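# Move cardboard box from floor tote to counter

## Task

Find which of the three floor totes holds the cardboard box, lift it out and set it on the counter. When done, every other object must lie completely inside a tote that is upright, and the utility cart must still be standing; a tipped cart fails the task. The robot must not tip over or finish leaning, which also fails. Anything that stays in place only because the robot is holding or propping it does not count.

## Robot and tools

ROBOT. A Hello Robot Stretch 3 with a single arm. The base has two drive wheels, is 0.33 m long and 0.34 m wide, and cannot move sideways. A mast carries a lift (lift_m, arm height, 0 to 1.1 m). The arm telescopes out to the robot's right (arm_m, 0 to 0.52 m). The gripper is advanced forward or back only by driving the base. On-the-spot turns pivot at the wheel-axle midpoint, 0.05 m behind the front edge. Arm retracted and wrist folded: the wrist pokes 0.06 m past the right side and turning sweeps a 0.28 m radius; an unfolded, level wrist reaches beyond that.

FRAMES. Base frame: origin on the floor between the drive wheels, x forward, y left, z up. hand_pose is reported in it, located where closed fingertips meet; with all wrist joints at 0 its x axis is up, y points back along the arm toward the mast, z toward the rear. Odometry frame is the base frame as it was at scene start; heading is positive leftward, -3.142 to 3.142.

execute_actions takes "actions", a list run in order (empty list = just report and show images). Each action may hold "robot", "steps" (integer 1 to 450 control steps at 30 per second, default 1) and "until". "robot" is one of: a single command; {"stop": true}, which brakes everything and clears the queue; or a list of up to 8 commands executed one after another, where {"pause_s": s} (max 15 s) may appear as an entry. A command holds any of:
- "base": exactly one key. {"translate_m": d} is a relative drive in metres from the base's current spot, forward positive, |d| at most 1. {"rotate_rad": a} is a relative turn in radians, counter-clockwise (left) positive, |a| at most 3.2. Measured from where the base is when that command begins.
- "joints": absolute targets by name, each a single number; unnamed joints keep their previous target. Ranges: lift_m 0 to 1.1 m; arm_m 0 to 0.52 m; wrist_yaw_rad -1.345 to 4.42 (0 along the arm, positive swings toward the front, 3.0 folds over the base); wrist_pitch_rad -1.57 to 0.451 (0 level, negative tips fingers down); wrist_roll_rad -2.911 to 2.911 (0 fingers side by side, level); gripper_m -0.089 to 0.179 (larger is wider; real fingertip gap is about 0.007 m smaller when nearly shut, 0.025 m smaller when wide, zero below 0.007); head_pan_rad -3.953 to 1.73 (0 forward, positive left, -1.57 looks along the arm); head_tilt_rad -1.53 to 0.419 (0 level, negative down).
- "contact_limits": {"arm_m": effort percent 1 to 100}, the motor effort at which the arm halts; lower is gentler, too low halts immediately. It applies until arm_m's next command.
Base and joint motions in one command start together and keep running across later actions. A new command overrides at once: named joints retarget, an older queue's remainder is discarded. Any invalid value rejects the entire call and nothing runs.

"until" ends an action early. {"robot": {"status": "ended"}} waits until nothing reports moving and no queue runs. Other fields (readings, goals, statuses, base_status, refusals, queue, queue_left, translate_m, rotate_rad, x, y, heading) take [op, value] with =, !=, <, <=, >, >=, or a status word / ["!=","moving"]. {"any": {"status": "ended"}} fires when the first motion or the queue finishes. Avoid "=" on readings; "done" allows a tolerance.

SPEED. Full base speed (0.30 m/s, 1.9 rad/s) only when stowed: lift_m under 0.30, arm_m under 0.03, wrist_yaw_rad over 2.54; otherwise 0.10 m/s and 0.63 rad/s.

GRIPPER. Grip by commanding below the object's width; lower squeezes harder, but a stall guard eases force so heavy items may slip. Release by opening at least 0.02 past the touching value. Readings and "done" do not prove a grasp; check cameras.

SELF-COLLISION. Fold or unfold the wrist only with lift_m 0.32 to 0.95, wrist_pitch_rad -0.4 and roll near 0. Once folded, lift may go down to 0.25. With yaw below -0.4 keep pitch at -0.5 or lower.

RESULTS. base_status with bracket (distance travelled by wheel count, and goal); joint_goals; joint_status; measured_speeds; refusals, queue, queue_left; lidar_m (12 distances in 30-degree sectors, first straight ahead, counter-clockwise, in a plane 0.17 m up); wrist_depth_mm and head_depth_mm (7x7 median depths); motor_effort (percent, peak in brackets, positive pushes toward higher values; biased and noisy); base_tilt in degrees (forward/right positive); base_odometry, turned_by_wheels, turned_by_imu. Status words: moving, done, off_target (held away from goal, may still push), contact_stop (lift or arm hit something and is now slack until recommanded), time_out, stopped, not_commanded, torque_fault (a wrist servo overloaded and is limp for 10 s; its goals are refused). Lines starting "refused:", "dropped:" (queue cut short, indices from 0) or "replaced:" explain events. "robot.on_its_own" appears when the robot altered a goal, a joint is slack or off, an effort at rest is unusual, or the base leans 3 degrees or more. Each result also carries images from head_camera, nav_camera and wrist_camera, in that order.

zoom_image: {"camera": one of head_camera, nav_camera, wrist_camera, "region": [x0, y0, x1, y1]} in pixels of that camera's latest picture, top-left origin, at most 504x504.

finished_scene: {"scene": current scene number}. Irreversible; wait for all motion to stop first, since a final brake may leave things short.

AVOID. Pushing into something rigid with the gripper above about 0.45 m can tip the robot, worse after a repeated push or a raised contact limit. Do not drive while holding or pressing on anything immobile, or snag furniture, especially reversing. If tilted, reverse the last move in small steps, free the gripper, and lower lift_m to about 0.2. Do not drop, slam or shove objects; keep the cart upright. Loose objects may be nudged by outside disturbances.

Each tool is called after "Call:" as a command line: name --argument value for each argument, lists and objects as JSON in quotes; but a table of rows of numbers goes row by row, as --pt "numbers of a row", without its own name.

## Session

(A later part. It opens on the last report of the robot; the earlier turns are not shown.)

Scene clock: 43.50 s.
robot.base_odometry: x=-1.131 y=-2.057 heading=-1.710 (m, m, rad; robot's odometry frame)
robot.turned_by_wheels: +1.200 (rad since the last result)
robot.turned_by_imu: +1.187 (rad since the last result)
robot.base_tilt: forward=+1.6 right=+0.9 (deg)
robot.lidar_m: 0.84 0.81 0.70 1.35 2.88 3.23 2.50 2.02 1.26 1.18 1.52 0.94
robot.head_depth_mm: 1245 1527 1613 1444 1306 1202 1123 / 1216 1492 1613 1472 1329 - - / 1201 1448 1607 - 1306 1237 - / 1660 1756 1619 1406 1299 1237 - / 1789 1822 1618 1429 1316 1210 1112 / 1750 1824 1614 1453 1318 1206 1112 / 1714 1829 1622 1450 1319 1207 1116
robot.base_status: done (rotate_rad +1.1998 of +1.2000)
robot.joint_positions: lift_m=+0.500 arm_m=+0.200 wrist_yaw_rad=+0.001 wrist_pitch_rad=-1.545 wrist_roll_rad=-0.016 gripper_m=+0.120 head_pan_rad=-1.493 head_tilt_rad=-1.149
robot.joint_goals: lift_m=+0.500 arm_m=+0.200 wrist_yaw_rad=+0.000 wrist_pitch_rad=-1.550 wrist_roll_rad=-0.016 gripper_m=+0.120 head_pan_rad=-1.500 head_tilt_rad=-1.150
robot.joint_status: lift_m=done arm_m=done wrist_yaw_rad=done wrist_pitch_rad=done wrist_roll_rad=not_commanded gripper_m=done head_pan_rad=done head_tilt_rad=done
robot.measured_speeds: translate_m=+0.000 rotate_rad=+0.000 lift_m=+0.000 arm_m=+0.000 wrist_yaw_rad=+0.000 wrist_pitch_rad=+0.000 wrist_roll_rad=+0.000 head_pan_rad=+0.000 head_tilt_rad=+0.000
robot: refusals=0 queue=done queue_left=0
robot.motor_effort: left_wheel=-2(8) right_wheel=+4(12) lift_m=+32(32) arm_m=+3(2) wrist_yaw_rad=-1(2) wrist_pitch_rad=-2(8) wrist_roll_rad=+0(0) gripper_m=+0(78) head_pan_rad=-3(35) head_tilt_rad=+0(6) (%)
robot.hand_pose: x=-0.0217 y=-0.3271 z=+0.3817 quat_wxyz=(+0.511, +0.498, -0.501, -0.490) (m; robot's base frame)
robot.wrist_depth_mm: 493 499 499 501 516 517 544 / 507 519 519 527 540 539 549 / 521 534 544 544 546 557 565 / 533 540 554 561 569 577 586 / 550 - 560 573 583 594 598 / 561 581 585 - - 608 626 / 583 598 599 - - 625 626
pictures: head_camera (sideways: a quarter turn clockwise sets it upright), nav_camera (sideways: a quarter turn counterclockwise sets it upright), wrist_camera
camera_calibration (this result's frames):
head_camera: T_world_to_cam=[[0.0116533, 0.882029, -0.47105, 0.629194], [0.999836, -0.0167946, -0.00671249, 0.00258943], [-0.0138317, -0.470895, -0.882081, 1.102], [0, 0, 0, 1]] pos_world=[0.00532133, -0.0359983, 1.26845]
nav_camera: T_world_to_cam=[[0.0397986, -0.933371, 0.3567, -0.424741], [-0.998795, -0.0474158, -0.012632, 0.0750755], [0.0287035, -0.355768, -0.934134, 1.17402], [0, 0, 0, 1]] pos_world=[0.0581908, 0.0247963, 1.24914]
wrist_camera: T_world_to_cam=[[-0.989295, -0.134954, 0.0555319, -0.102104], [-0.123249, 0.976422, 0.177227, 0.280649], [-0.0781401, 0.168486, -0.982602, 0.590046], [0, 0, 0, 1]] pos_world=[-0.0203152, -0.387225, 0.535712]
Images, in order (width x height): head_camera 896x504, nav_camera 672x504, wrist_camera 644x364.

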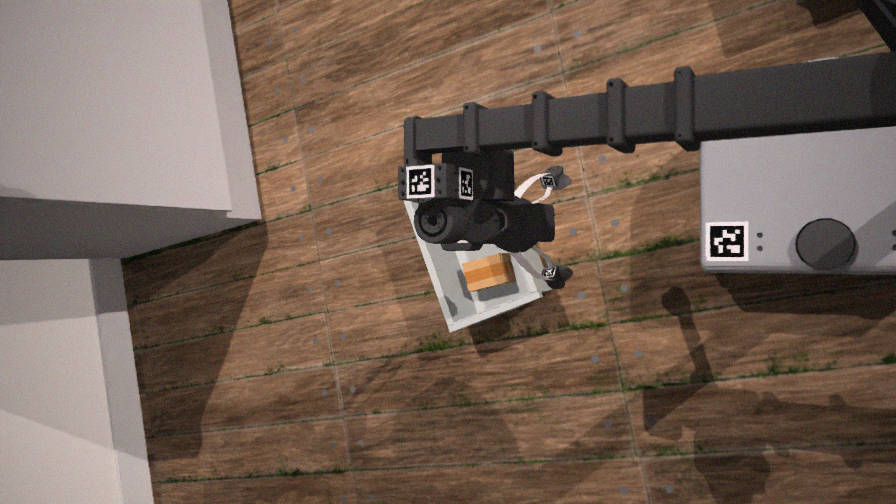

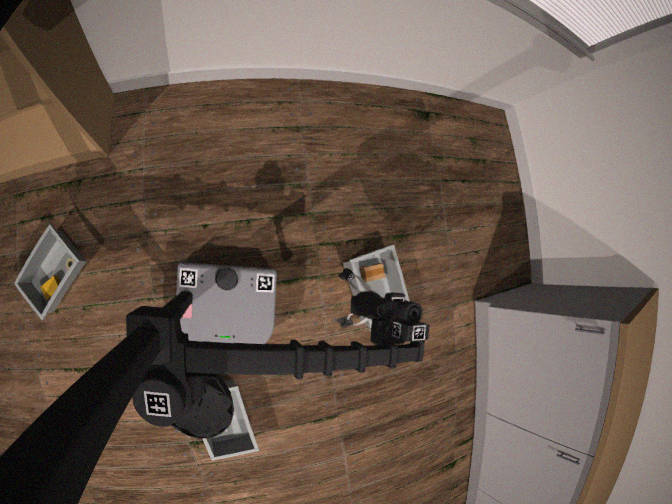

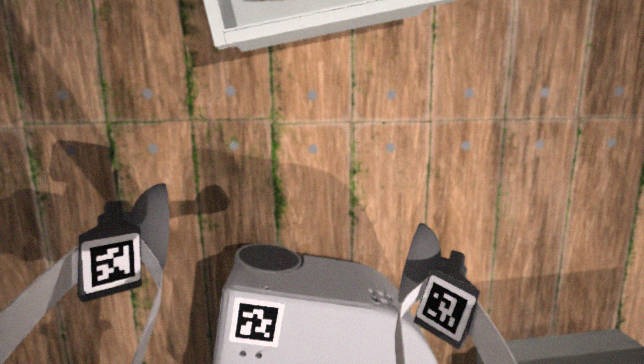

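Call:
execute_actions --actions '[{"robot":{"base":{"translate_m":0.05},"joints":{"arm_m":0.45,"wrist_roll_rad":0.28,"gripper_m":0.10,"lift_m":0.42}},"steps":450,"until":{"robot":{"status":"ended"}}}]'

Scene clock: 46.90 s.
robot.base_odometry: x=-1.138 y=-2.106 heading=-1.710 (m, m, rad; robot's odometry frame)
robot.turned_by_wheels: +0.000 (rad since the last result)
robot.turned_by_imu: +0.000 (rad since the last result)
robot.base_tilt: forward=+1.7 right=+0.9 (deg)
robot.lidar_m: 0.79 0.80 0.67 1.33 2.90 3.29 2.54 2.01 1.25 1.18 1.42 0.88
robot.head_depth_mm: 1232 1514 1614 1438 1312 1202 1124 / 1206 1473 1609 1451 1314 1219 - / 1258 1498 - 1428 1318 1234 - / 1745 1811 1626 1402 1304 1236 - / 1766 1821 1622 1445 1314 1211 1118 / 1742 1841 1624 1458 1313 1208 1111 / 1710 1829 1628 1451 1319 1208 1112
robot.base_status: done (translate_m +0.0500 of +0.0500)
robot.joint_positions: lift_m=+0.420 arm_m=+0.450 wrist_yaw_rad=+0.001 wrist_pitch_rad=-1.546 wrist_roll_rad=+0.275 gripper_m=+0.100 head_pan_rad=-1.493 head_tilt_rad=-1.149
robot.joint_goals: lift_m=+0.420 arm_m=+0.450 wrist_yaw_rad=+0.000 wrist_pitch_rad=-1.550 wrist_roll_rad=+0.280 gripper_m=+0.100 head_pan_rad=-1.500 head_tilt_rad=-1.150
robot.joint_status: lift_m=done arm_m=done wrist_yaw_rad=done wrist_pitch_rad=done wrist_roll_rad=done gripper_m=done head_pan_rad=done head_tilt_rad=done
robot.measured_speeds: translate_m=+0.000 rotate_rad=+0.000 lift_m=+0.000 arm_m=+0.000 wrist_yaw_rad=+0.000 wrist_pitch_rad=+0.000 wrist_roll_rad=+0.000 head_pan_rad=+0.000 head_tilt_rad=+0.000
robot: refusals=0 queue=done queue_left=0
robot.motor_effort: left_wheel=-2(4) right_wheel=+4(9) lift_m=+23(30) arm_m=+3(4) wrist_yaw_rad=-2(1) wrist_pitch_rad=-2(2) wrist_roll_rad=+2(3) gripper_m=+0(74) head_pan_rad=-3(3) head_tilt_rad=-1(1) (%)
robot.hand_pose: x=-0.0217 y=-0.5768 z=+0.3022 quat_wxyz=(+0.432, +0.422, -0.570, -0.557) (m; robot's base frame)
robot.wrist_depth_mm: 420 428 433 437 353 444 448 / 431 439 436 444 416 461 466 / 447 444 403 454 462 476 477 / 449 459 417 472 415 485 490 / 470 - 420 424 493 506 512 / 488 502 498 503 - 519 530 / 503 505 509 524 534 533 543
pictures: head_camera (sideways: a quarter turn clockwise sets it upright), nav_camera (sideways: a quarter turn counterclockwise sets it upright), wrist_camera
camera_calibration (this result's frames):
head_camera: T_world_to_cam=[[0.0118873, 0.882026, -0.47105, 0.629192], [0.999832, -0.0170599, -0.0067125, 0.00258947], [-0.0139567, -0.470891, -0.882081, 1.102], [0, 0, 0, 1]] pos_world=[0.00531177, -0.0359981, 1.26845]
nav_camera: T_world_to_cam=[[0.0395509, -0.933381, 0.3567, -0.424739], [-0.998808, -0.0471507, -0.012632, 0.0750756], [0.0286091, -0.355775, -0.934134, 1.17402], [0, 0, 0, 1]] pos_world=[0.0581974, 0.0247825, 1.24914]
wrist_camera: T_world_to_cam=[[-0.986771, 0.154674, 0.0485637, 0.0378081], [0.16093, 0.970758, 0.178128, 0.54117], [-0.0195918, 0.183587, -0.982808, 0.56396], [0, 0, 0, 1]] pos_world=[-0.0387336, -0.634729, 0.45603]
Images, in order (width x height): head_camera 896x504, nav_camera 672x504, wrist_camera 644x364.

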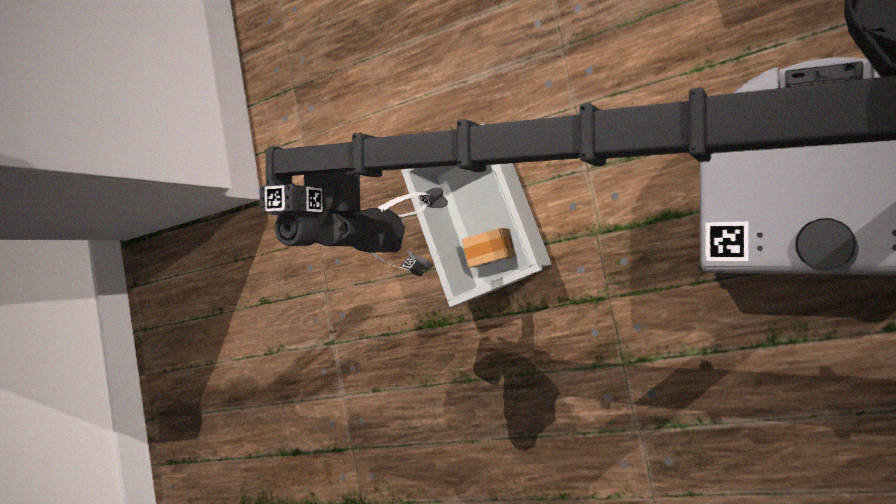

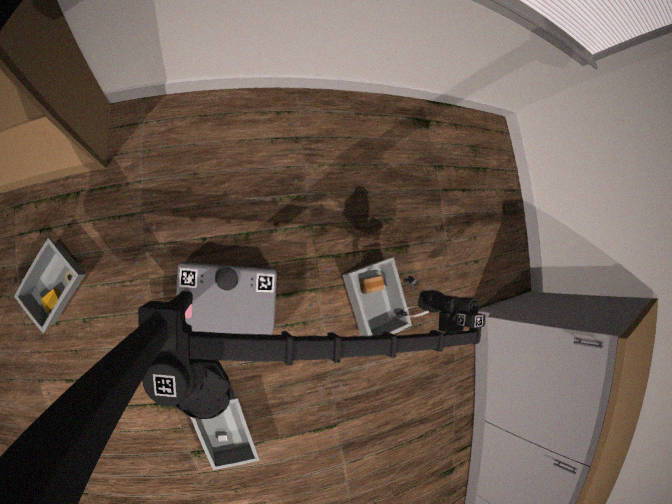

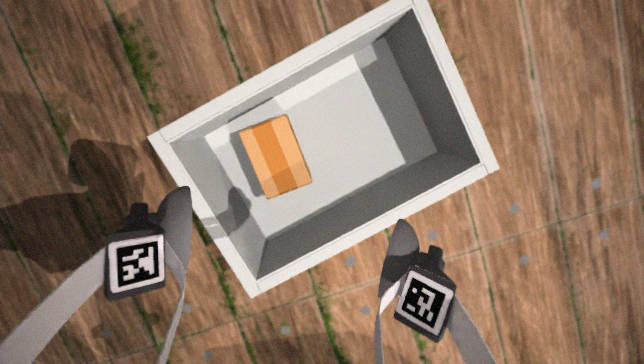

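Call:
execute_actions --actions '[{"robot":{"base":{"translate_m":0.022},"joints":{"arm_m":0.465,"wrist_roll_rad":-0.18,"gripper_m":0.11,"lift_m":0.33}},"steps":450,"until":{"robot":{"status":"ended"}}}]'

Scene clock: 49.33 s.
robot.base_odometry: x=-1.141 y=-2.128 heading=-1.710 (m, m, rad; robot's odometry frame)
robot.turned_by_wheels: +0.000 (rad since the last result)
robot.turned_by_imu: +0.000 (rad since the last result)
robot.base_tilt: forward=+1.7 right=+0.9 (deg)
robot.lidar_m: 0.77 0.77 0.66 1.33 2.93 3.33 2.56 2.00 1.25 1.18 1.38 0.86
robot.head_depth_mm: 1229 1510 1605 1434 1300 1202 1135 / 1198 1465 1624 1452 1320 1219 - / 1307 1542 1652 1424 1311 1231 - / 1771 1812 1642 1370 1294 1231 - / 1779 1827 1612 1448 1313 1206 1112 / 1728 1819 1612 1443 1320 1203 1114 / 1699 1837 1615 1454 1323 1214 1118
robot.base_status: done (translate_m +0.0220 of +0.0220)
robot.joint_positions: lift_m=+0.330 arm_m=+0.465 wrist_yaw_rad=+0.001 wrist_pitch_rad=-1.547 wrist_roll_rad=-0.173 gripper_m=+0.110 head_pan_rad=-1.493 head_tilt_rad=-1.149
robot.joint_goals: lift_m=+0.330 arm_m=+0.465 wrist_yaw_rad=+0.000 wrist_pitch_rad=-1.550 wrist_roll_rad=-0.180 gripper_m=+0.110 head_pan_rad=-1.500 head_tilt_rad=-1.150
robot.joint_status: lift_m=done arm_m=done wrist_yaw_rad=done wrist_pitch_rad=done wrist_roll_rad=done gripper_m=done head_pan_rad=done head_tilt_rad=done
robot.measured_speeds: translate_m=+0.000 rotate_rad=+0.000 lift_m=+0.000 arm_m=+0.000 wrist_yaw_rad=+0.000 wrist_pitch_rad=+0.000 wrist_roll_rad=+0.000 head_pan_rad=+0.000 head_tilt_rad=+0.000
robot: refusals=0 queue=done queue_left=0
robot.motor_effort: left_wheel=-2(3) right_wheel=+4(9) lift_m=+23(22) arm_m=+3(8) wrist_yaw_rad=+0(1) wrist_pitch_rad=-2(2) wrist_roll_rad=-3(2) gripper_m=+0(48) head_pan_rad=-3(3) head_tilt_rad=-1(0) (%)
robot.hand_pose: x=-0.0216 y=-0.5918 z=+0.2122 quat_wxyz=(+0.548, +0.535, -0.460, -0.449) (m; robot's base frame)
robot.wrist_depth_mm: 335 340 346 347 352 356 361 / 345 347 346 351 246 292 375 / 356 360 336 363 368 304 385 / 365 368 339 329 389 306 397 / 374 - 379 392 394 306 409 / 386 398 312 326 318 292 428 / 399 410 279 417 423 441 437
pictures: head_camera (sideways: a quarter turn clockwise sets it upright), nav_camera (sideways: a quarter turn counterclockwise sets it upright), wrist_camera
camera_calibration (this result's frames):
head_camera: T_world_to_cam=[[0.0118916, 0.882026, -0.47105, 0.629192], [0.999832, -0.0170647, -0.00671249, 0.00258946], [-0.0139589, -0.470891, -0.882081, 1.102], [0, 0, 0, 1]] pos_world=[0.0053116, -0.0359981, 1.26845]
nav_camera: T_world_to_cam=[[0.0395465, -0.933382, 0.3567, -0.424739], [-0.998808, -0.047146, -0.012632, 0.0750756], [0.0286074, -0.355775, -0.934134, 1.17402], [0, 0, 0, 1]] pos_world=[0.0581975, 0.0247822, 1.24914]
wrist_camera: T_world_to_cam=[[-0.955838, -0.287924, 0.0589388, -0.218922], [-0.273608, 0.944998, 0.179216, 0.546924], [-0.107298, 0.155175, -0.982043, 0.459396], [0, 0, 0, 1]] pos_world=[-0.010319, -0.651161, 0.366032]
Images, in order (width x height): head_camera 896x504, nav_camera 672x504, wrist_camera 644x364.

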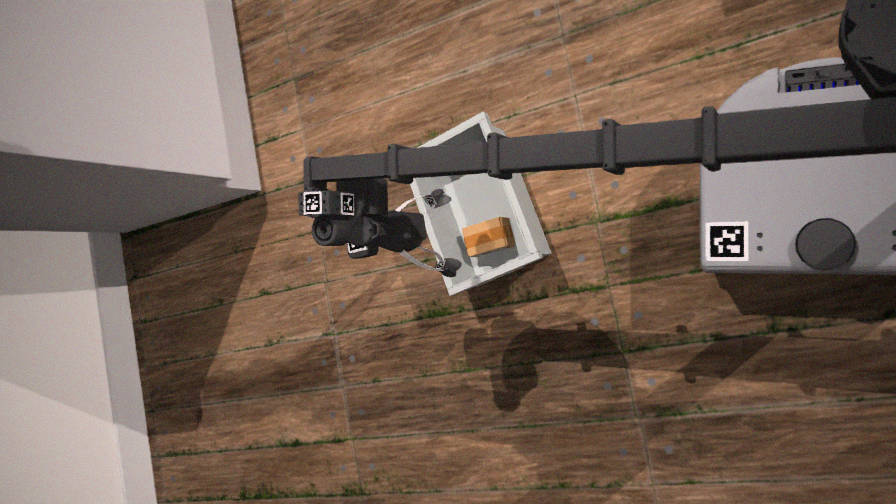

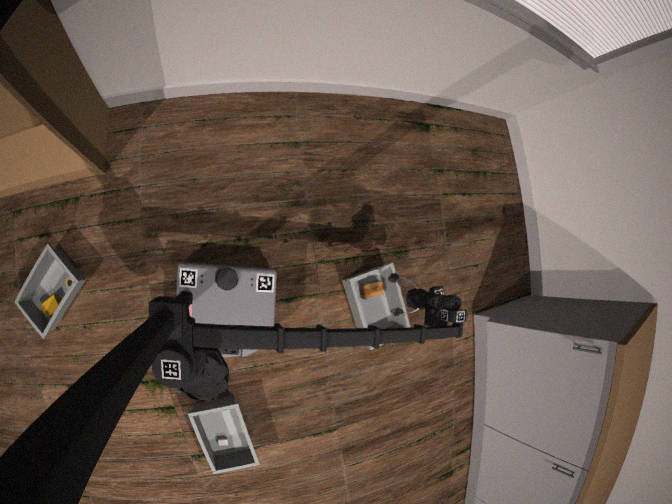

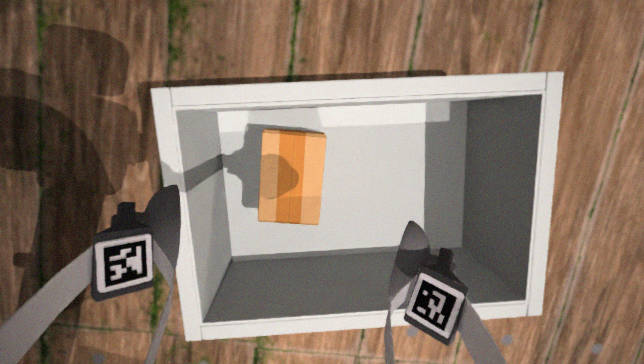

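Call:
execute_actions --actions '[{"robot":{"joints":{"arm_m":0.478,"gripper_m":0.09,"lift_m":0.26}},"steps":450,"until":{"robot":{"status":"ended"}}}]'

Scene clock: 51.67 s.
robot.base_odometry: x=-1.141 y=-2.128 heading=-1.710 (m, m, rad; robot's odometry frame)
robot.turned_by_wheels: +0.000 (rad since the last result)
robot.turned_by_imu: +0.000 (rad since the last result)
robot.base_tilt: forward=+1.7 right=+0.9 (deg)
robot.lidar_m: 0.77 0.78 0.66 1.33 2.91 3.33 2.56 2.00 1.24 1.19 1.38 0.86
robot.head_depth_mm: 1225 1507 1604 1447 1311 1203 1127 / 1203 1469 1606 1439 1318 1219 - / 1301 1540 1639 1405 1314 1239 - / 1777 1819 1636 1393 1296 1231 - / 1766 1822 1609 1452 1321 1210 1113 / 1733 1833 1615 1457 1317 1204 1111 / 1694 1806 1616 1455 1320 1210 1116
robot.base_status: done (translate_m +0.0220 of +0.0220)
robot.joint_positions: lift_m=+0.260 arm_m=+0.478 wrist_yaw_rad=+0.001 wrist_pitch_rad=-1.547 wrist_roll_rad=-0.173 gripper_m=+0.090 head_pan_rad=-1.493 head_tilt_rad=-1.149
robot.joint_goals: lift_m=+0.260 arm_m=+0.478 wrist_yaw_rad=+0.000 wrist_pitch_rad=-1.550 wrist_roll_rad=-0.180 gripper_m=+0.090 head_pan_rad=-1.500 head_tilt_rad=-1.150
robot.joint_status: lift_m=done arm_m=done wrist_yaw_rad=done wrist_pitch_rad=done wrist_roll_rad=done gripper_m=done head_pan_rad=done head_tilt_rad=done
robot.measured_speeds: translate_m=+0.000 rotate_rad=+0.000 lift_m=+0.000 arm_m=+0.000 wrist_yaw_rad=+0.000 wrist_pitch_rad=+0.000 wrist_roll_rad=+0.000 head_pan_rad=+0.000 head_tilt_rad=+0.000
robot: refusals=0 queue=done queue_left=0
robot.motor_effort: left_wheel=-2(2) right_wheel=+4(3) lift_m=+22(22) arm_m=+3(4) wrist_yaw_rad=+0(1) wrist_pitch_rad=-2(2) wrist_roll_rad=-2(3) gripper_m=+0(73) head_pan_rad=-2(3) head_tilt_rad=+0(0) (%)
robot.hand_pose: x=-0.0216 y=-0.6048 z=+0.1422 quat_wxyz=(+0.548, +0.535, -0.460, -0.449) (m; robot's base frame)
robot.wrist_depth_mm: 272 275 278 283 287 287 293 / 281 282 283 288 289 295 302 / 285 173 284 287 301 273 191 / 294 191 297 254 308 297 210 / 303 188 282 311 319 300 213 / 312 237 319 320 - 303 226 / 327 213 270 267 251 256 228
pictures: head_camera (sideways: a quarter turn clockwise sets it upright), nav_camera (sideways: a quarter turn counterclockwise sets it upright), wrist_camera
camera_calibration (this result's frames):
head_camera: T_world_to_cam=[[0.0118917, 0.882026, -0.471051, 0.629193], [0.999832, -0.0170648, -0.00671247, 0.00258943], [-0.0139589, -0.470892, -0.882081, 1.102], [0, 0, 0, 1]] pos_world=[0.0053116, -0.0359981, 1.26845]
nav_camera: T_world_to_cam=[[0.0395464, -0.933381, 0.3567, -0.42474], [-0.998808, -0.0471458, -0.012632, 0.0750756], [0.0286074, -0.355776, -0.934133, 1.17402], [0, 0, 0, 1]] pos_world=[0.0581975, 0.0247822, 1.24914]
wrist_camera: T_world_to_cam=[[-0.9558, -0.288059, 0.0589001, -0.218603], [-0.273732, 0.944935, 0.179354, 0.571658], [-0.107321, 0.155304, -0.98202, 0.39274], [0, 0, 0, 1]] pos_world=[-0.0103107, -0.664144, 0.296025]
Images, in order (width x height): head_camera 896x504, nav_camera 672x504, wrist_camera 644x364.

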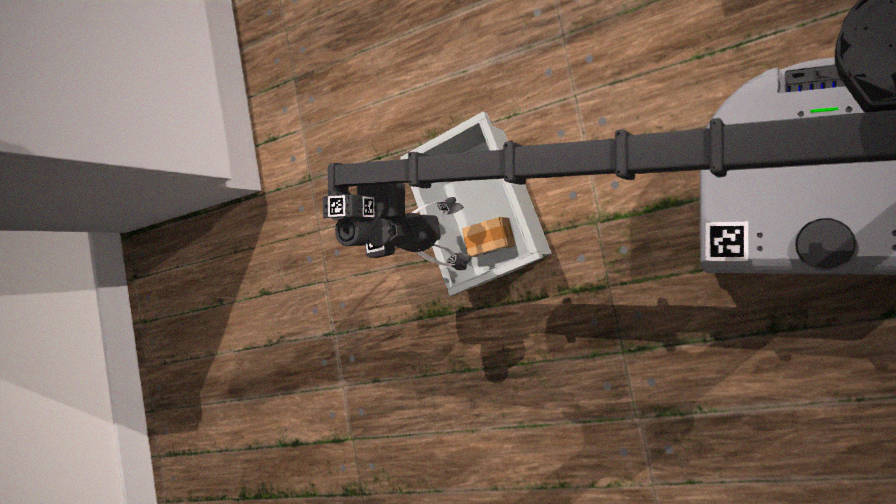

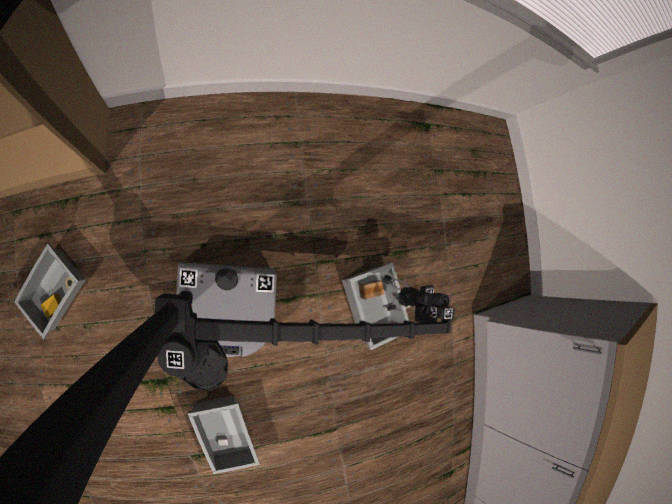

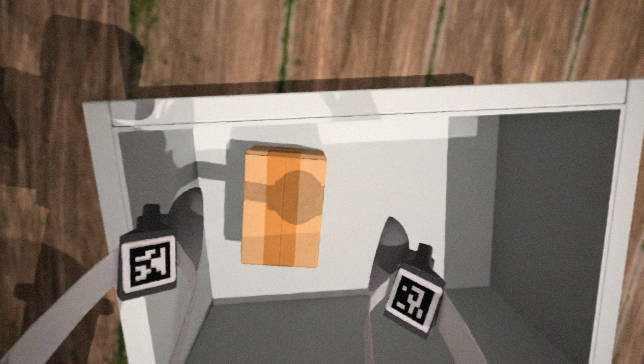

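Call:
execute_actions --actions '[{"robot":{"base":{"translate_m":0.008},"joints":{"lift_m":0.19}},"steps":450,"until":{"robot":{"status":"ended"}}}]'

Scene clock: 54.17 s.
robot.base_odometry: x=-1.142 y=-2.136 heading=-1.710 (m, m, rad; robot's odometry frame)
robot.turned_by_wheels: +0.000 (rad since the last result)
robot.turned_by_imu: +0.000 (rad since the last result)
robot.base_tilt: forward=+1.7 right=+0.9 (deg)
robot.lidar_m: 0.76 0.77 0.66 1.33 2.93 3.33 2.58 2.00 1.24 1.18 1.36 0.85
robot.head_depth_mm: 1229 1510 1611 1450 1311 1203 1121 / 1196 1468 1616 1446 1307 1218 - / 1325 1576 1627 1404 1305 1229 - / 1795 1814 1612 1386 1301 1234 - / 1758 1821 1617 1450 1321 1204 1113 / 1739 1839 1620 1452 1314 1207 1113 / 1698 1822 1623 1456 1310 1211 1118
robot.base_status: done (translate_m +0.0080 of +0.0080)
robot.joint_positions: lift_m=+0.190 arm_m=+0.478 wrist_yaw_rad=+0.001 wrist_pitch_rad=-1.547 wrist_roll_rad=-0.173 gripper_m=+0.090 head_pan_rad=-1.493 head_tilt_rad=-1.149
robot.joint_goals: lift_m=+0.190 arm_m=+0.478 wrist_yaw_rad=+0.000 wrist_pitch_rad=-1.550 wrist_roll_rad=-0.180 gripper_m=+0.090 head_pan_rad=-1.500 head_tilt_rad=-1.150
robot.joint_status: lift_m=done arm_m=done wrist_yaw_rad=done wrist_pitch_rad=done wrist_roll_rad=done gripper_m=done head_pan_rad=done head_tilt_rad=done
robot.measured_speeds: translate_m=+0.000 rotate_rad=+0.000 lift_m=+0.000 arm_m=+0.000 wrist_yaw_rad=+0.000 wrist_pitch_rad=+0.000 wrist_roll_rad=+0.000 head_pan_rad=+0.000 head_tilt_rad=+0.000
robot: refusals=0 queue=done queue_left=0
robot.motor_effort: left_wheel=-2(4) right_wheel=+3(8) lift_m=+22(23) arm_m=+3(3) wrist_yaw_rad=+0(1) wrist_pitch_rad=-2(2) wrist_roll_rad=-3(3) gripper_m=+0(0) head_pan_rad=-2(2) head_tilt_rad=+0(0) (%)
robot.hand_pose: x=-0.0216 y=-0.6048 z=+0.0722 quat_wxyz=(+0.548, +0.535, -0.460, -0.449) (m; robot's base frame)
robot.wrist_depth_mm: 208 209 212 216 218 220 225 / 211 215 218 219 223 110 110 / 104 105 106 108 110 232 191 / 126 175 226 183 234 239 209 / 125 150 210 186 244 246 212 / - 183 238 193 - 256 214 / 125 166 251 253 253 260 216
pictures: head_camera (sideways: a quarter turn clockwise sets it upright), nav_camera (sideways: a quarter turn counterclockwise sets it upright), wrist_camera
camera_calibration (this result's frames):
head_camera: T_world_to_cam=[[0.011915, 0.882026, -0.47105, 0.629192], [0.999831, -0.0170912, -0.00671248, 0.00258944], [-0.0139714, -0.470891, -0.882081, 1.102], [0, 0, 0, 1]] pos_world=[0.00531065, -0.035998, 1.26845]
nav_camera: T_world_to_cam=[[0.0395217, -0.933383, 0.3567, -0.424739], [-0.998809, -0.0471194, -0.012632, 0.0750756], [0.028598, -0.355776, -0.934133, 1.17402], [0, 0, 0, 1]] pos_world=[0.0581981, 0.0247808, 1.24914]
wrist_camera: T_world_to_cam=[[-0.9558, -0.288059, 0.0589002, -0.214481], [-0.273732, 0.944935, 0.179354, 0.584214], [-0.107321, 0.155304, -0.98202, 0.323999], [0, 0, 0, 1]] pos_world=[-0.0103107, -0.664145, 0.226025]
Images, in order (width x height): head_camera 896x504, nav_camera 672x504, wrist_camera 644x364.

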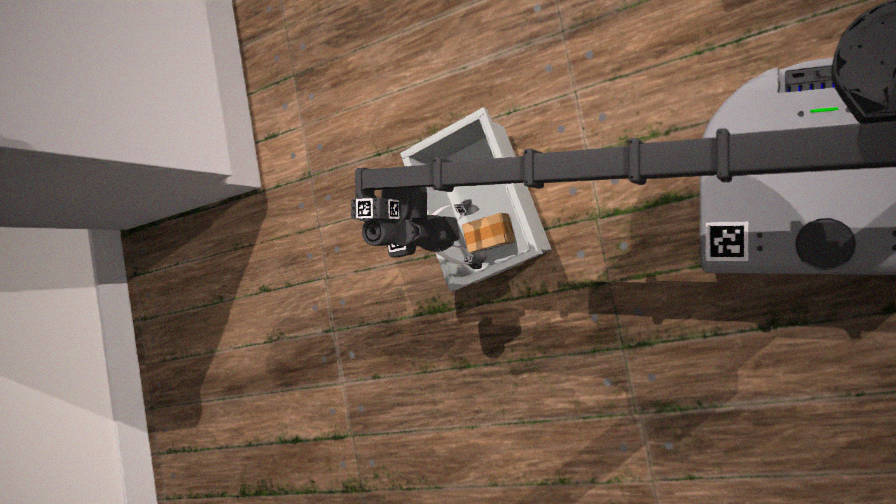

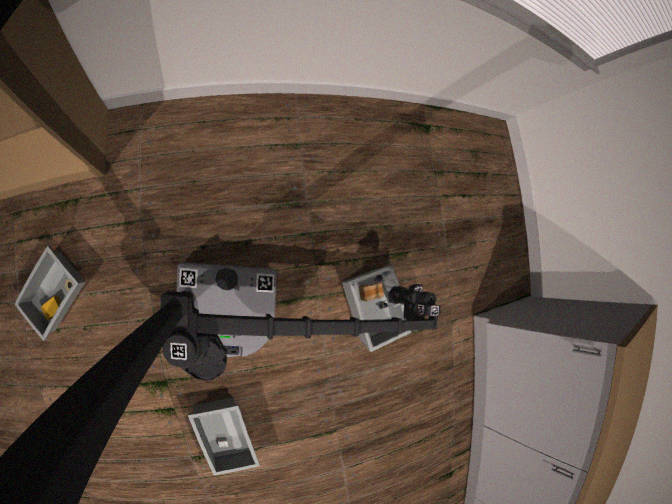

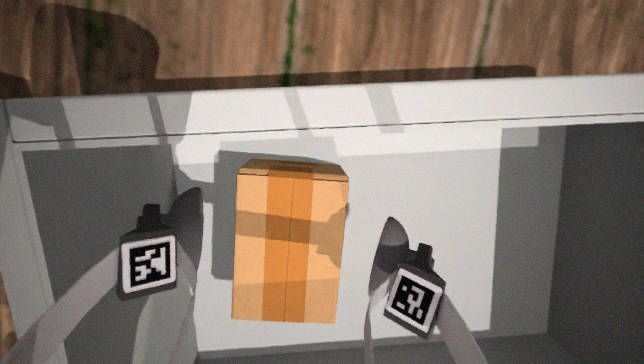

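Call:
execute_actions --actions '[{"robot":[{"joints":{"lift_m":0.147}},{"joints":{"gripper_m":0.0}},{"pause_s":0.5},{"joints":{"lift_m":0.4}}],"steps":450,"until":{"robot":{"status":"ended"}}}]'

Scene clock: 60.50 s.
robot.base_odometry: x=-1.142 y=-2.136 heading=-1.710 (m, m, rad; robot's odometry frame)
robot.turned_by_wheels: +0.000 (rad since the last result)
robot.turned_by_imu: -0.001 (rad since the last result)
robot.base_tilt: forward=+1.7 right=+0.9 (deg)
robot.lidar_m: 0.76 0.77 0.66 1.33 2.93 3.33 2.57 2.00 1.25 1.18 1.37 0.85
robot.head_depth_mm: 1229 1507 1603 1439 1317 1204 1127 / 1199 1461 1615 1452 1310 1214 - / 1327 1579 - 1404 1317 1236 - / 1786 1812 1647 1387 1300 1235 - / 1764 1818 1617 1447 1309 1206 1113 / 1743 1820 1617 1451 1321 1210 1116 / 1697 1832 1632 1458 1323 1205 1116
robot.base_status: done (translate_m +0.0080 of +0.0080)
robot.joint_positions: lift_m=+0.400 arm_m=+0.478 wrist_yaw_rad=+0.001 wrist_pitch_rad=-1.547 wrist_roll_rad=-0.173 gripper_m=+0.007 head_pan_rad=-1.493 head_tilt_rad=-1.149
robot.joint_goals: lift_m=+0.400 arm_m=+0.478 wrist_yaw_rad=+0.000 wrist_pitch_rad=-1.550 wrist_roll_rad=-0.180 gripper_m=+0.006 head_pan_rad=-1.500 head_tilt_rad=-1.150
robot.joint_status: lift_m=done arm_m=done wrist_yaw_rad=done wrist_pitch_rad=done wrist_roll_rad=done gripper_m=done head_pan_rad=done head_tilt_rad=done
robot.measured_speeds: translate_m=+0.000 rotate_rad=+0.000 lift_m=+0.000 arm_m=+0.000 wrist_yaw_rad=+0.000 wrist_pitch_rad=+0.000 wrist_roll_rad=+0.000 head_pan_rad=+0.000 head_tilt_rad=+0.000
robot: refusals=0 queue=done queue_left=0
robot.on_its_own: gripper_m is held at +0.006, not at your +0.000, by its stall guard, which is not easing now
robot.motor_effort: left_wheel=-2(2) right_wheel=+4(4) lift_m=+32(35) arm_m=+3(3) wrist_yaw_rad=-1(1) wrist_pitch_rad=-1(2) wrist_roll_rad=-3(3) gripper_m=-19(96) head_pan_rad=-3(2) head_tilt_rad=+0(0) (%)
robot.hand_pose: x=-0.0216 y=-0.6048 z=+0.2817 quat_wxyz=(+0.548, +0.535, -0.460, -0.449) (m; robot's base frame)
robot.wrist_depth_mm: 401 400 413 417 422 425 433 / 409 415 422 426 437 437 448 / 425 431 396 437 437 381 458 / 432 438 319 167 457 460 470 / 449 453 133 134 463 479 494 / 467 471 138 138 387 501 509 / 475 489 142 144 512 521 517
pictures: head_camera (sideways: a quarter turn clockwise sets it upright), nav_camera (sideways: a quarter turn counterclockwise sets it upright), wrist_camera
camera_calibration (this result's frames):
head_camera: T_world_to_cam=[[0.0119147, 0.882026, -0.471051, 0.629192], [0.999831, -0.0170909, -0.00671247, 0.00258943], [-0.0139712, -0.470891, -0.882081, 1.102], [0, 0, 0, 1]] pos_world=[0.00531066, -0.035998, 1.26845]
nav_camera: T_world_to_cam=[[0.039522, -0.933382, 0.3567, -0.42474], [-0.998809, -0.0471198, -0.012632, 0.0750756], [0.0285981, -0.355776, -0.934133, 1.17402], [0, 0, 0, 1]] pos_world=[0.0581981, 0.0247808, 1.24914]
wrist_camera: T_world_to_cam=[[-0.955794, -0.288078, 0.0589006, -0.226837], [-0.273751, 0.94493, 0.179354, 0.546629], [-0.107325, 0.155302, -0.98202, 0.529794], [0, 0, 0, 1]] pos_world=[-0.0103094, -0.664151, 0.435589]
Images, in order (width x height): head_camera 896x504, nav_camera 672x504, wrist_camera 644x364.

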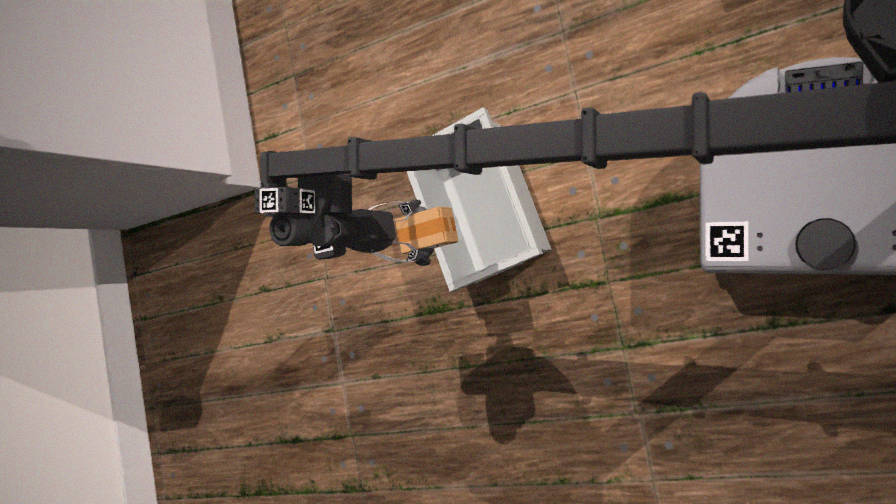

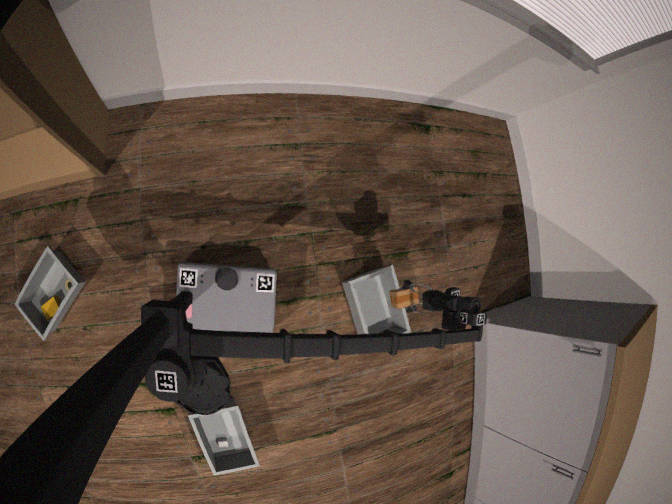

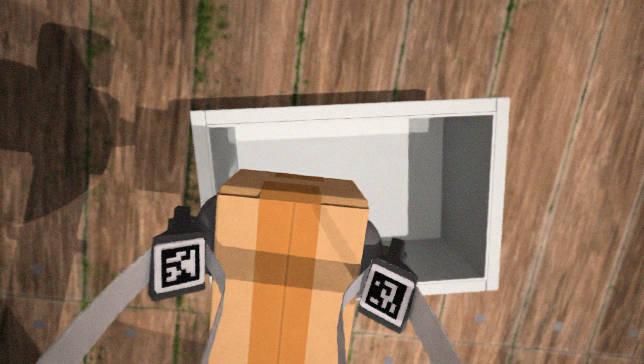

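Call:
execute_actions --actions '[{"robot":[{"joints":{"arm_m":0.02,"lift_m":1.08,"head_pan_rad":-2.1,"head_tilt_rad":-0.45}}],"steps":450,"until":{"robot":{"status":"ended"}}}]'

Scene clock: 67.67 s.
robot.base_odometry: x=-1.142 y=-2.136 heading=-1.710 (m, m, rad; robot's odometry frame)
robot.turned_by_wheels: +0.000 (rad since the last result)
robot.turned_by_imu: -0.001 (rad since the last result)
robot.base_tilt: forward=+1.7 right=+0.8 (deg)
robot.lidar_m: 0.76 0.77 0.65 1.33 2.92 3.35 2.57 2.00 1.25 1.18 1.37 0.85
robot.head_depth_mm: 2826 - - - 2266 1727 1396 / 2572 - - - 2186 1715 1418 / 2290 - - - - 1646 1425 / 2095 - - - - - 1432 / 1953 - - - - - 1408 / 1777 - - - - - - / 1655 - - - - - -
robot.base_status: done (translate_m +0.0080 of +0.0080)
robot.joint_positions: lift_m=+1.080 arm_m=+0.020 wrist_yaw_rad=+0.001 wrist_pitch_rad=-1.546 wrist_roll_rad=-0.176 gripper_m=+0.007 head_pan_rad=-2.093 head_tilt_rad=-0.458
robot.joint_goals: lift_m=+1.080 arm_m=+0.020 wrist_yaw_rad=+0.000 wrist_pitch_rad=-1.550 wrist_roll_rad=-0.180 gripper_m=+0.006 head_pan_rad=-2.100 head_tilt_rad=-0.450
robot.joint_status: lift_m=done arm_m=done wrist_yaw_rad=done wrist_pitch_rad=done wrist_roll_rad=done gripper_m=done head_pan_rad=done head_tilt_rad=done
robot.measured_speeds: translate_m=+0.000 rotate_rad=+0.000 lift_m=+0.000 arm_m=+0.000 wrist_yaw_rad=+0.000 wrist_pitch_rad=+0.000 wrist_roll_rad=+0.000 head_pan_rad=+0.000 head_tilt_rad=+0.000
robot: refusals=0 queue=done queue_left=0
robot.on_its_own: gripper_m is held at +0.006, not at your +0.000, by its stall guard, which is not easing now
robot.motor_effort: left_wheel=-1(2) right_wheel=+4(4) lift_m=+32(34) arm_m=-4(3) wrist_yaw_rad=-2(0) wrist_pitch_rad=-2(2) wrist_roll_rad=-2(3) gripper_m=-19(19) head_pan_rad=-2(28) head_tilt_rad=+3(31) (%)
robot.hand_pose: x=-0.0216 y=-0.1474 z=+0.9617 quat_wxyz=(+0.549, +0.536, -0.459, -0.449) (m; robot's base frame)
robot.wrist_depth_mm: - - - - - - - / - - - - - - - / - - - - - - - / - - - 137 - - - / - - 133 134 - - - / - - 137 138 - - - / 948 - 143 144 - - -
pictures: head_camera (sideways: a quarter turn clockwise sets it upright), nav_camera (sideways: a quarter turn counterclockwise sets it upright), wrist_camera
camera_calibration (this result's frames):
head_camera: T_world_to_cam=[[0.257152, 0.286321, -0.922981, 1.21671], [0.824484, -0.563206, 0.0549956, -0.0767007], [-0.504082, -0.775125, -0.380897, 0.453094], [0, 0, 0, 1]] pos_world=[-0.0212448, -0.040364, 1.2998]
nav_camera: T_world_to_cam=[[-0.273706, -0.409956, 0.870069, -1.09175], [-0.858683, 0.511684, -0.029031, 0.0955901], [-0.433299, -0.75506, -0.492074, 0.60199], [0, 0, 0, 1]] pos_world=[0.0441036, -0.0419444, 1.2489]
wrist_camera: T_world_to_cam=[[-0.955178, -0.290082, 0.0590527, -0.135566], [-0.275745, 0.944412, 0.179025, -0.00729658], [-0.107702, 0.154717, -0.982071, 1.1265], [0, 0, 0, 1]] pos_world=[-0.0101756, -0.206723, 1.11561]
Images, in order (width x height): head_camera 896x504, nav_camera 672x504, wrist_camera 644x364.

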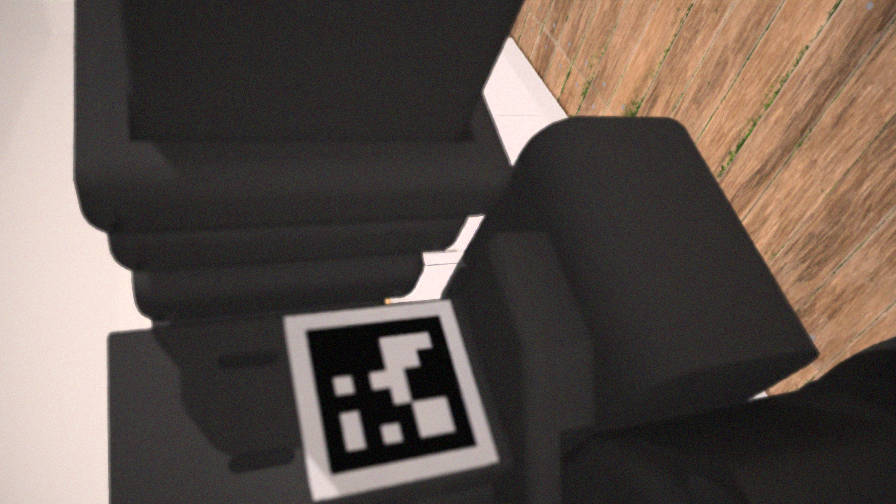

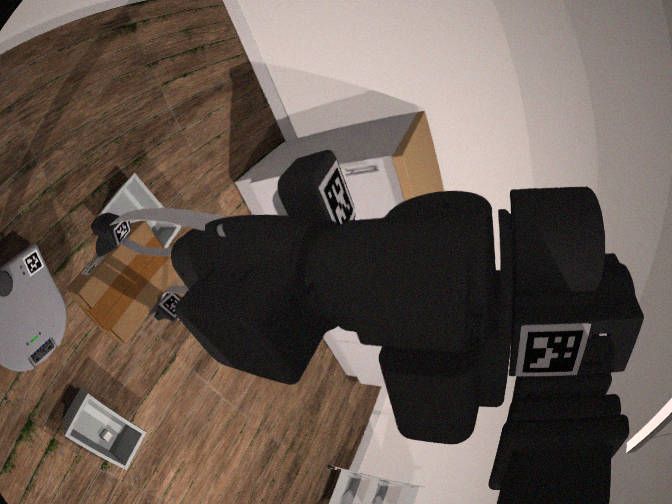

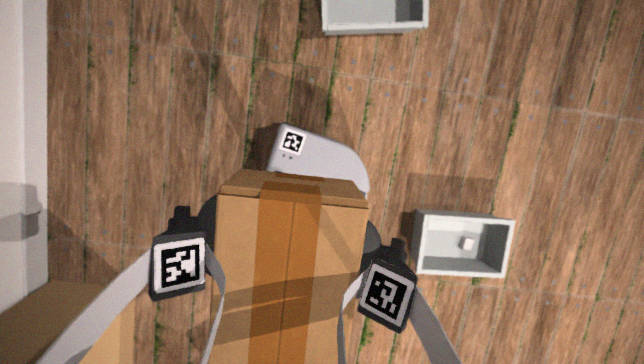

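Call:
execute_actions --actions '[{"robot":[{"base":{"rotate_rad":0.72},"joints":{"lift_m":1.1,"head_pan_rad":-3.1,"head_tilt_rad":-1.0}},{"base":{"translate_m":-0.4}}],"steps":450,"until":{"robot":{"status":"ended"}}}]'

Scene clock: 76.67 s.
robot.base_odometry: x=-1.361 y=-1.801 heading=-0.990 (m, m, rad; robot's odometry frame)
robot.turned_by_wheels: +0.720 (rad since the last result)
robot.turned_by_imu: +0.709 (rad since the last result)
robot.base_tilt: forward=+1.7 right=+0.8 (deg)
robot.lidar_m: 1.05 1.51 2.75 2.97 2.76 2.18 1.30 0.95 0.92 1.57 1.15 1.11
robot.head_depth_mm: 2480 2253 1859 1609 1396 1241 1148 / 2555 2247 1876 1615 1411 1243 1137 / 2657 2277 1892 1611 1411 1247 - / 1788 2105 1893 1622 1416 1253 - / 1500 1713 1851 1611 1414 1250 - / 1305 1448 1666 1629 1419 1259 1132 / 1148 1256 1399 1589 1420 1257 1119
robot.base_status: done (translate_m -0.4000 of -0.4000)
robot.joint_positions: lift_m=+1.098 arm_m=+0.020 wrist_yaw_rad=+0.001 wrist_pitch_rad=-1.546 wrist_roll_rad=-0.176 gripper_m=+0.007 head_pan_rad=-3.093 head_tilt_rad=-0.988
robot.joint_goals: lift_m=+1.100 arm_m=+0.020 wrist_yaw_rad=+0.000 wrist_pitch_rad=-1.550 wrist_roll_rad=-0.180 gripper_m=+0.006 head_pan_rad=-3.100 head_tilt_rad=-1.000
robot.joint_status: lift_m=done arm_m=done wrist_yaw_rad=done wrist_pitch_rad=done wrist_roll_rad=done gripper_m=done head_pan_rad=done head_tilt_rad=done
robot.measured_speeds: translate_m=+0.000 rotate_rad=+0.000 lift_m=+0.000 arm_m=+0.000 wrist_yaw_rad=+0.000 wrist_pitch_rad=+0.000 wrist_roll_rad=+0.000 head_pan_rad=+0.000 head_tilt_rad=+0.000
robot: refusals=0 queue=done queue_left=0
robot.on_its_own: gripper_m is held at +0.006, not at your +0.000, by its stall guard, which is not easing now
robot.motor_effort: left_wheel=-2(5) right_wheel=+3(9) lift_m=+32(32) arm_m=-4(4) wrist_yaw_rad=+0(2) wrist_pitch_rad=-2(2) wrist_roll_rad=-2(2) gripper_m=-20(19) head_pan_rad=-2(35) head_tilt_rad=-5(29) (%)
robot.hand_pose: x=-0.0216 y=-0.1474 z=+0.9800 quat_wxyz=(+0.549, +0.536, -0.459, -0.449) (m; robot's base frame)
robot.wrist_depth_mm: - - - - - - 880 / - - - - - - - / - - - - - - - / - - - 137 - - - / - - 132 134 - - - / - - 137 139 - - - / - - 143 144 - - -
pictures: head_camera (sideways: a quarter turn clockwise sets it upright), nav_camera (sideways: a quarter turn counterclockwise sets it upright), wrist_camera
camera_calibration (this result's frames):
head_camera: T_world_to_cam=[[0.794167, -0.0415457, -0.606277, 0.800584], [-0.0457213, -0.998918, 0.00856103, -0.0109173], [-0.605977, 0.0209209, -0.795207, 0.992687], [0, 0, 0, 1]] pos_world=[-0.0347517, 0.00158747, 1.27486]
nav_camera: T_world_to_cam=[[-0.864645, -0.00925043, 0.502298, -0.608866], [-0.0207671, 0.999634, -0.0173385, 0.0752401], [-0.501953, -0.0254229, -0.864521, 1.08682], [0, 0, 0, 1]] pos_world=[0.0206401, -0.0532148, 1.24671]
wrist_camera: T_world_to_cam=[[-0.955176, -0.29009, 0.0590529, -0.136645], [-0.275752, 0.94441, 0.179025, -0.0105697], [-0.107703, 0.154716, -0.982071, 1.14443], [0, 0, 0, 1]] pos_world=[-0.0101751, -0.206719, 1.13388]
Images, in order (width x height): head_camera 896x504, nav_camera 672x504, wrist_camera 644x364.

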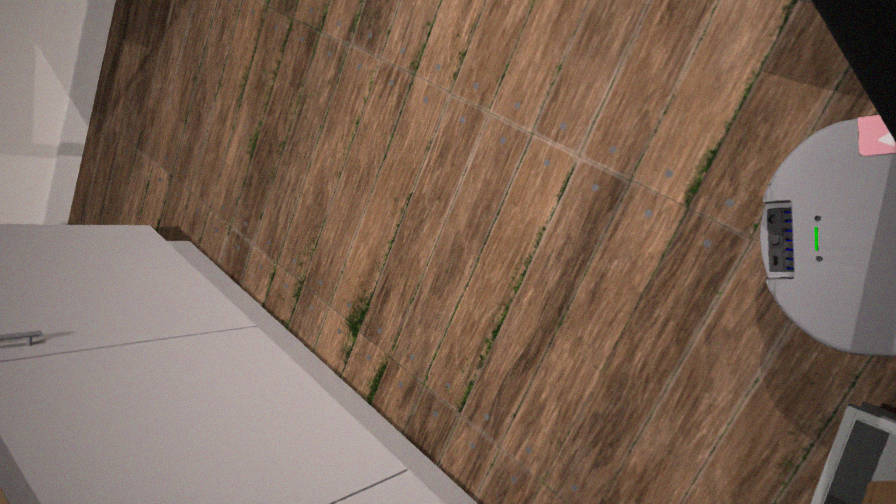

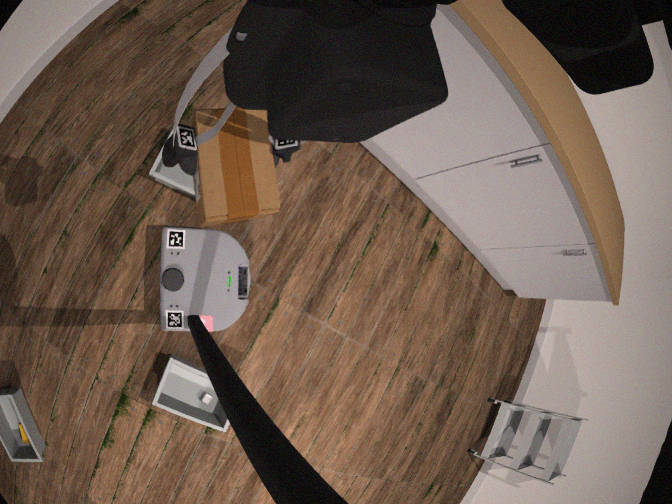

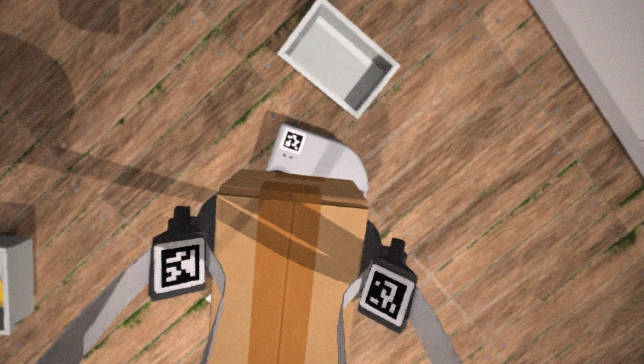

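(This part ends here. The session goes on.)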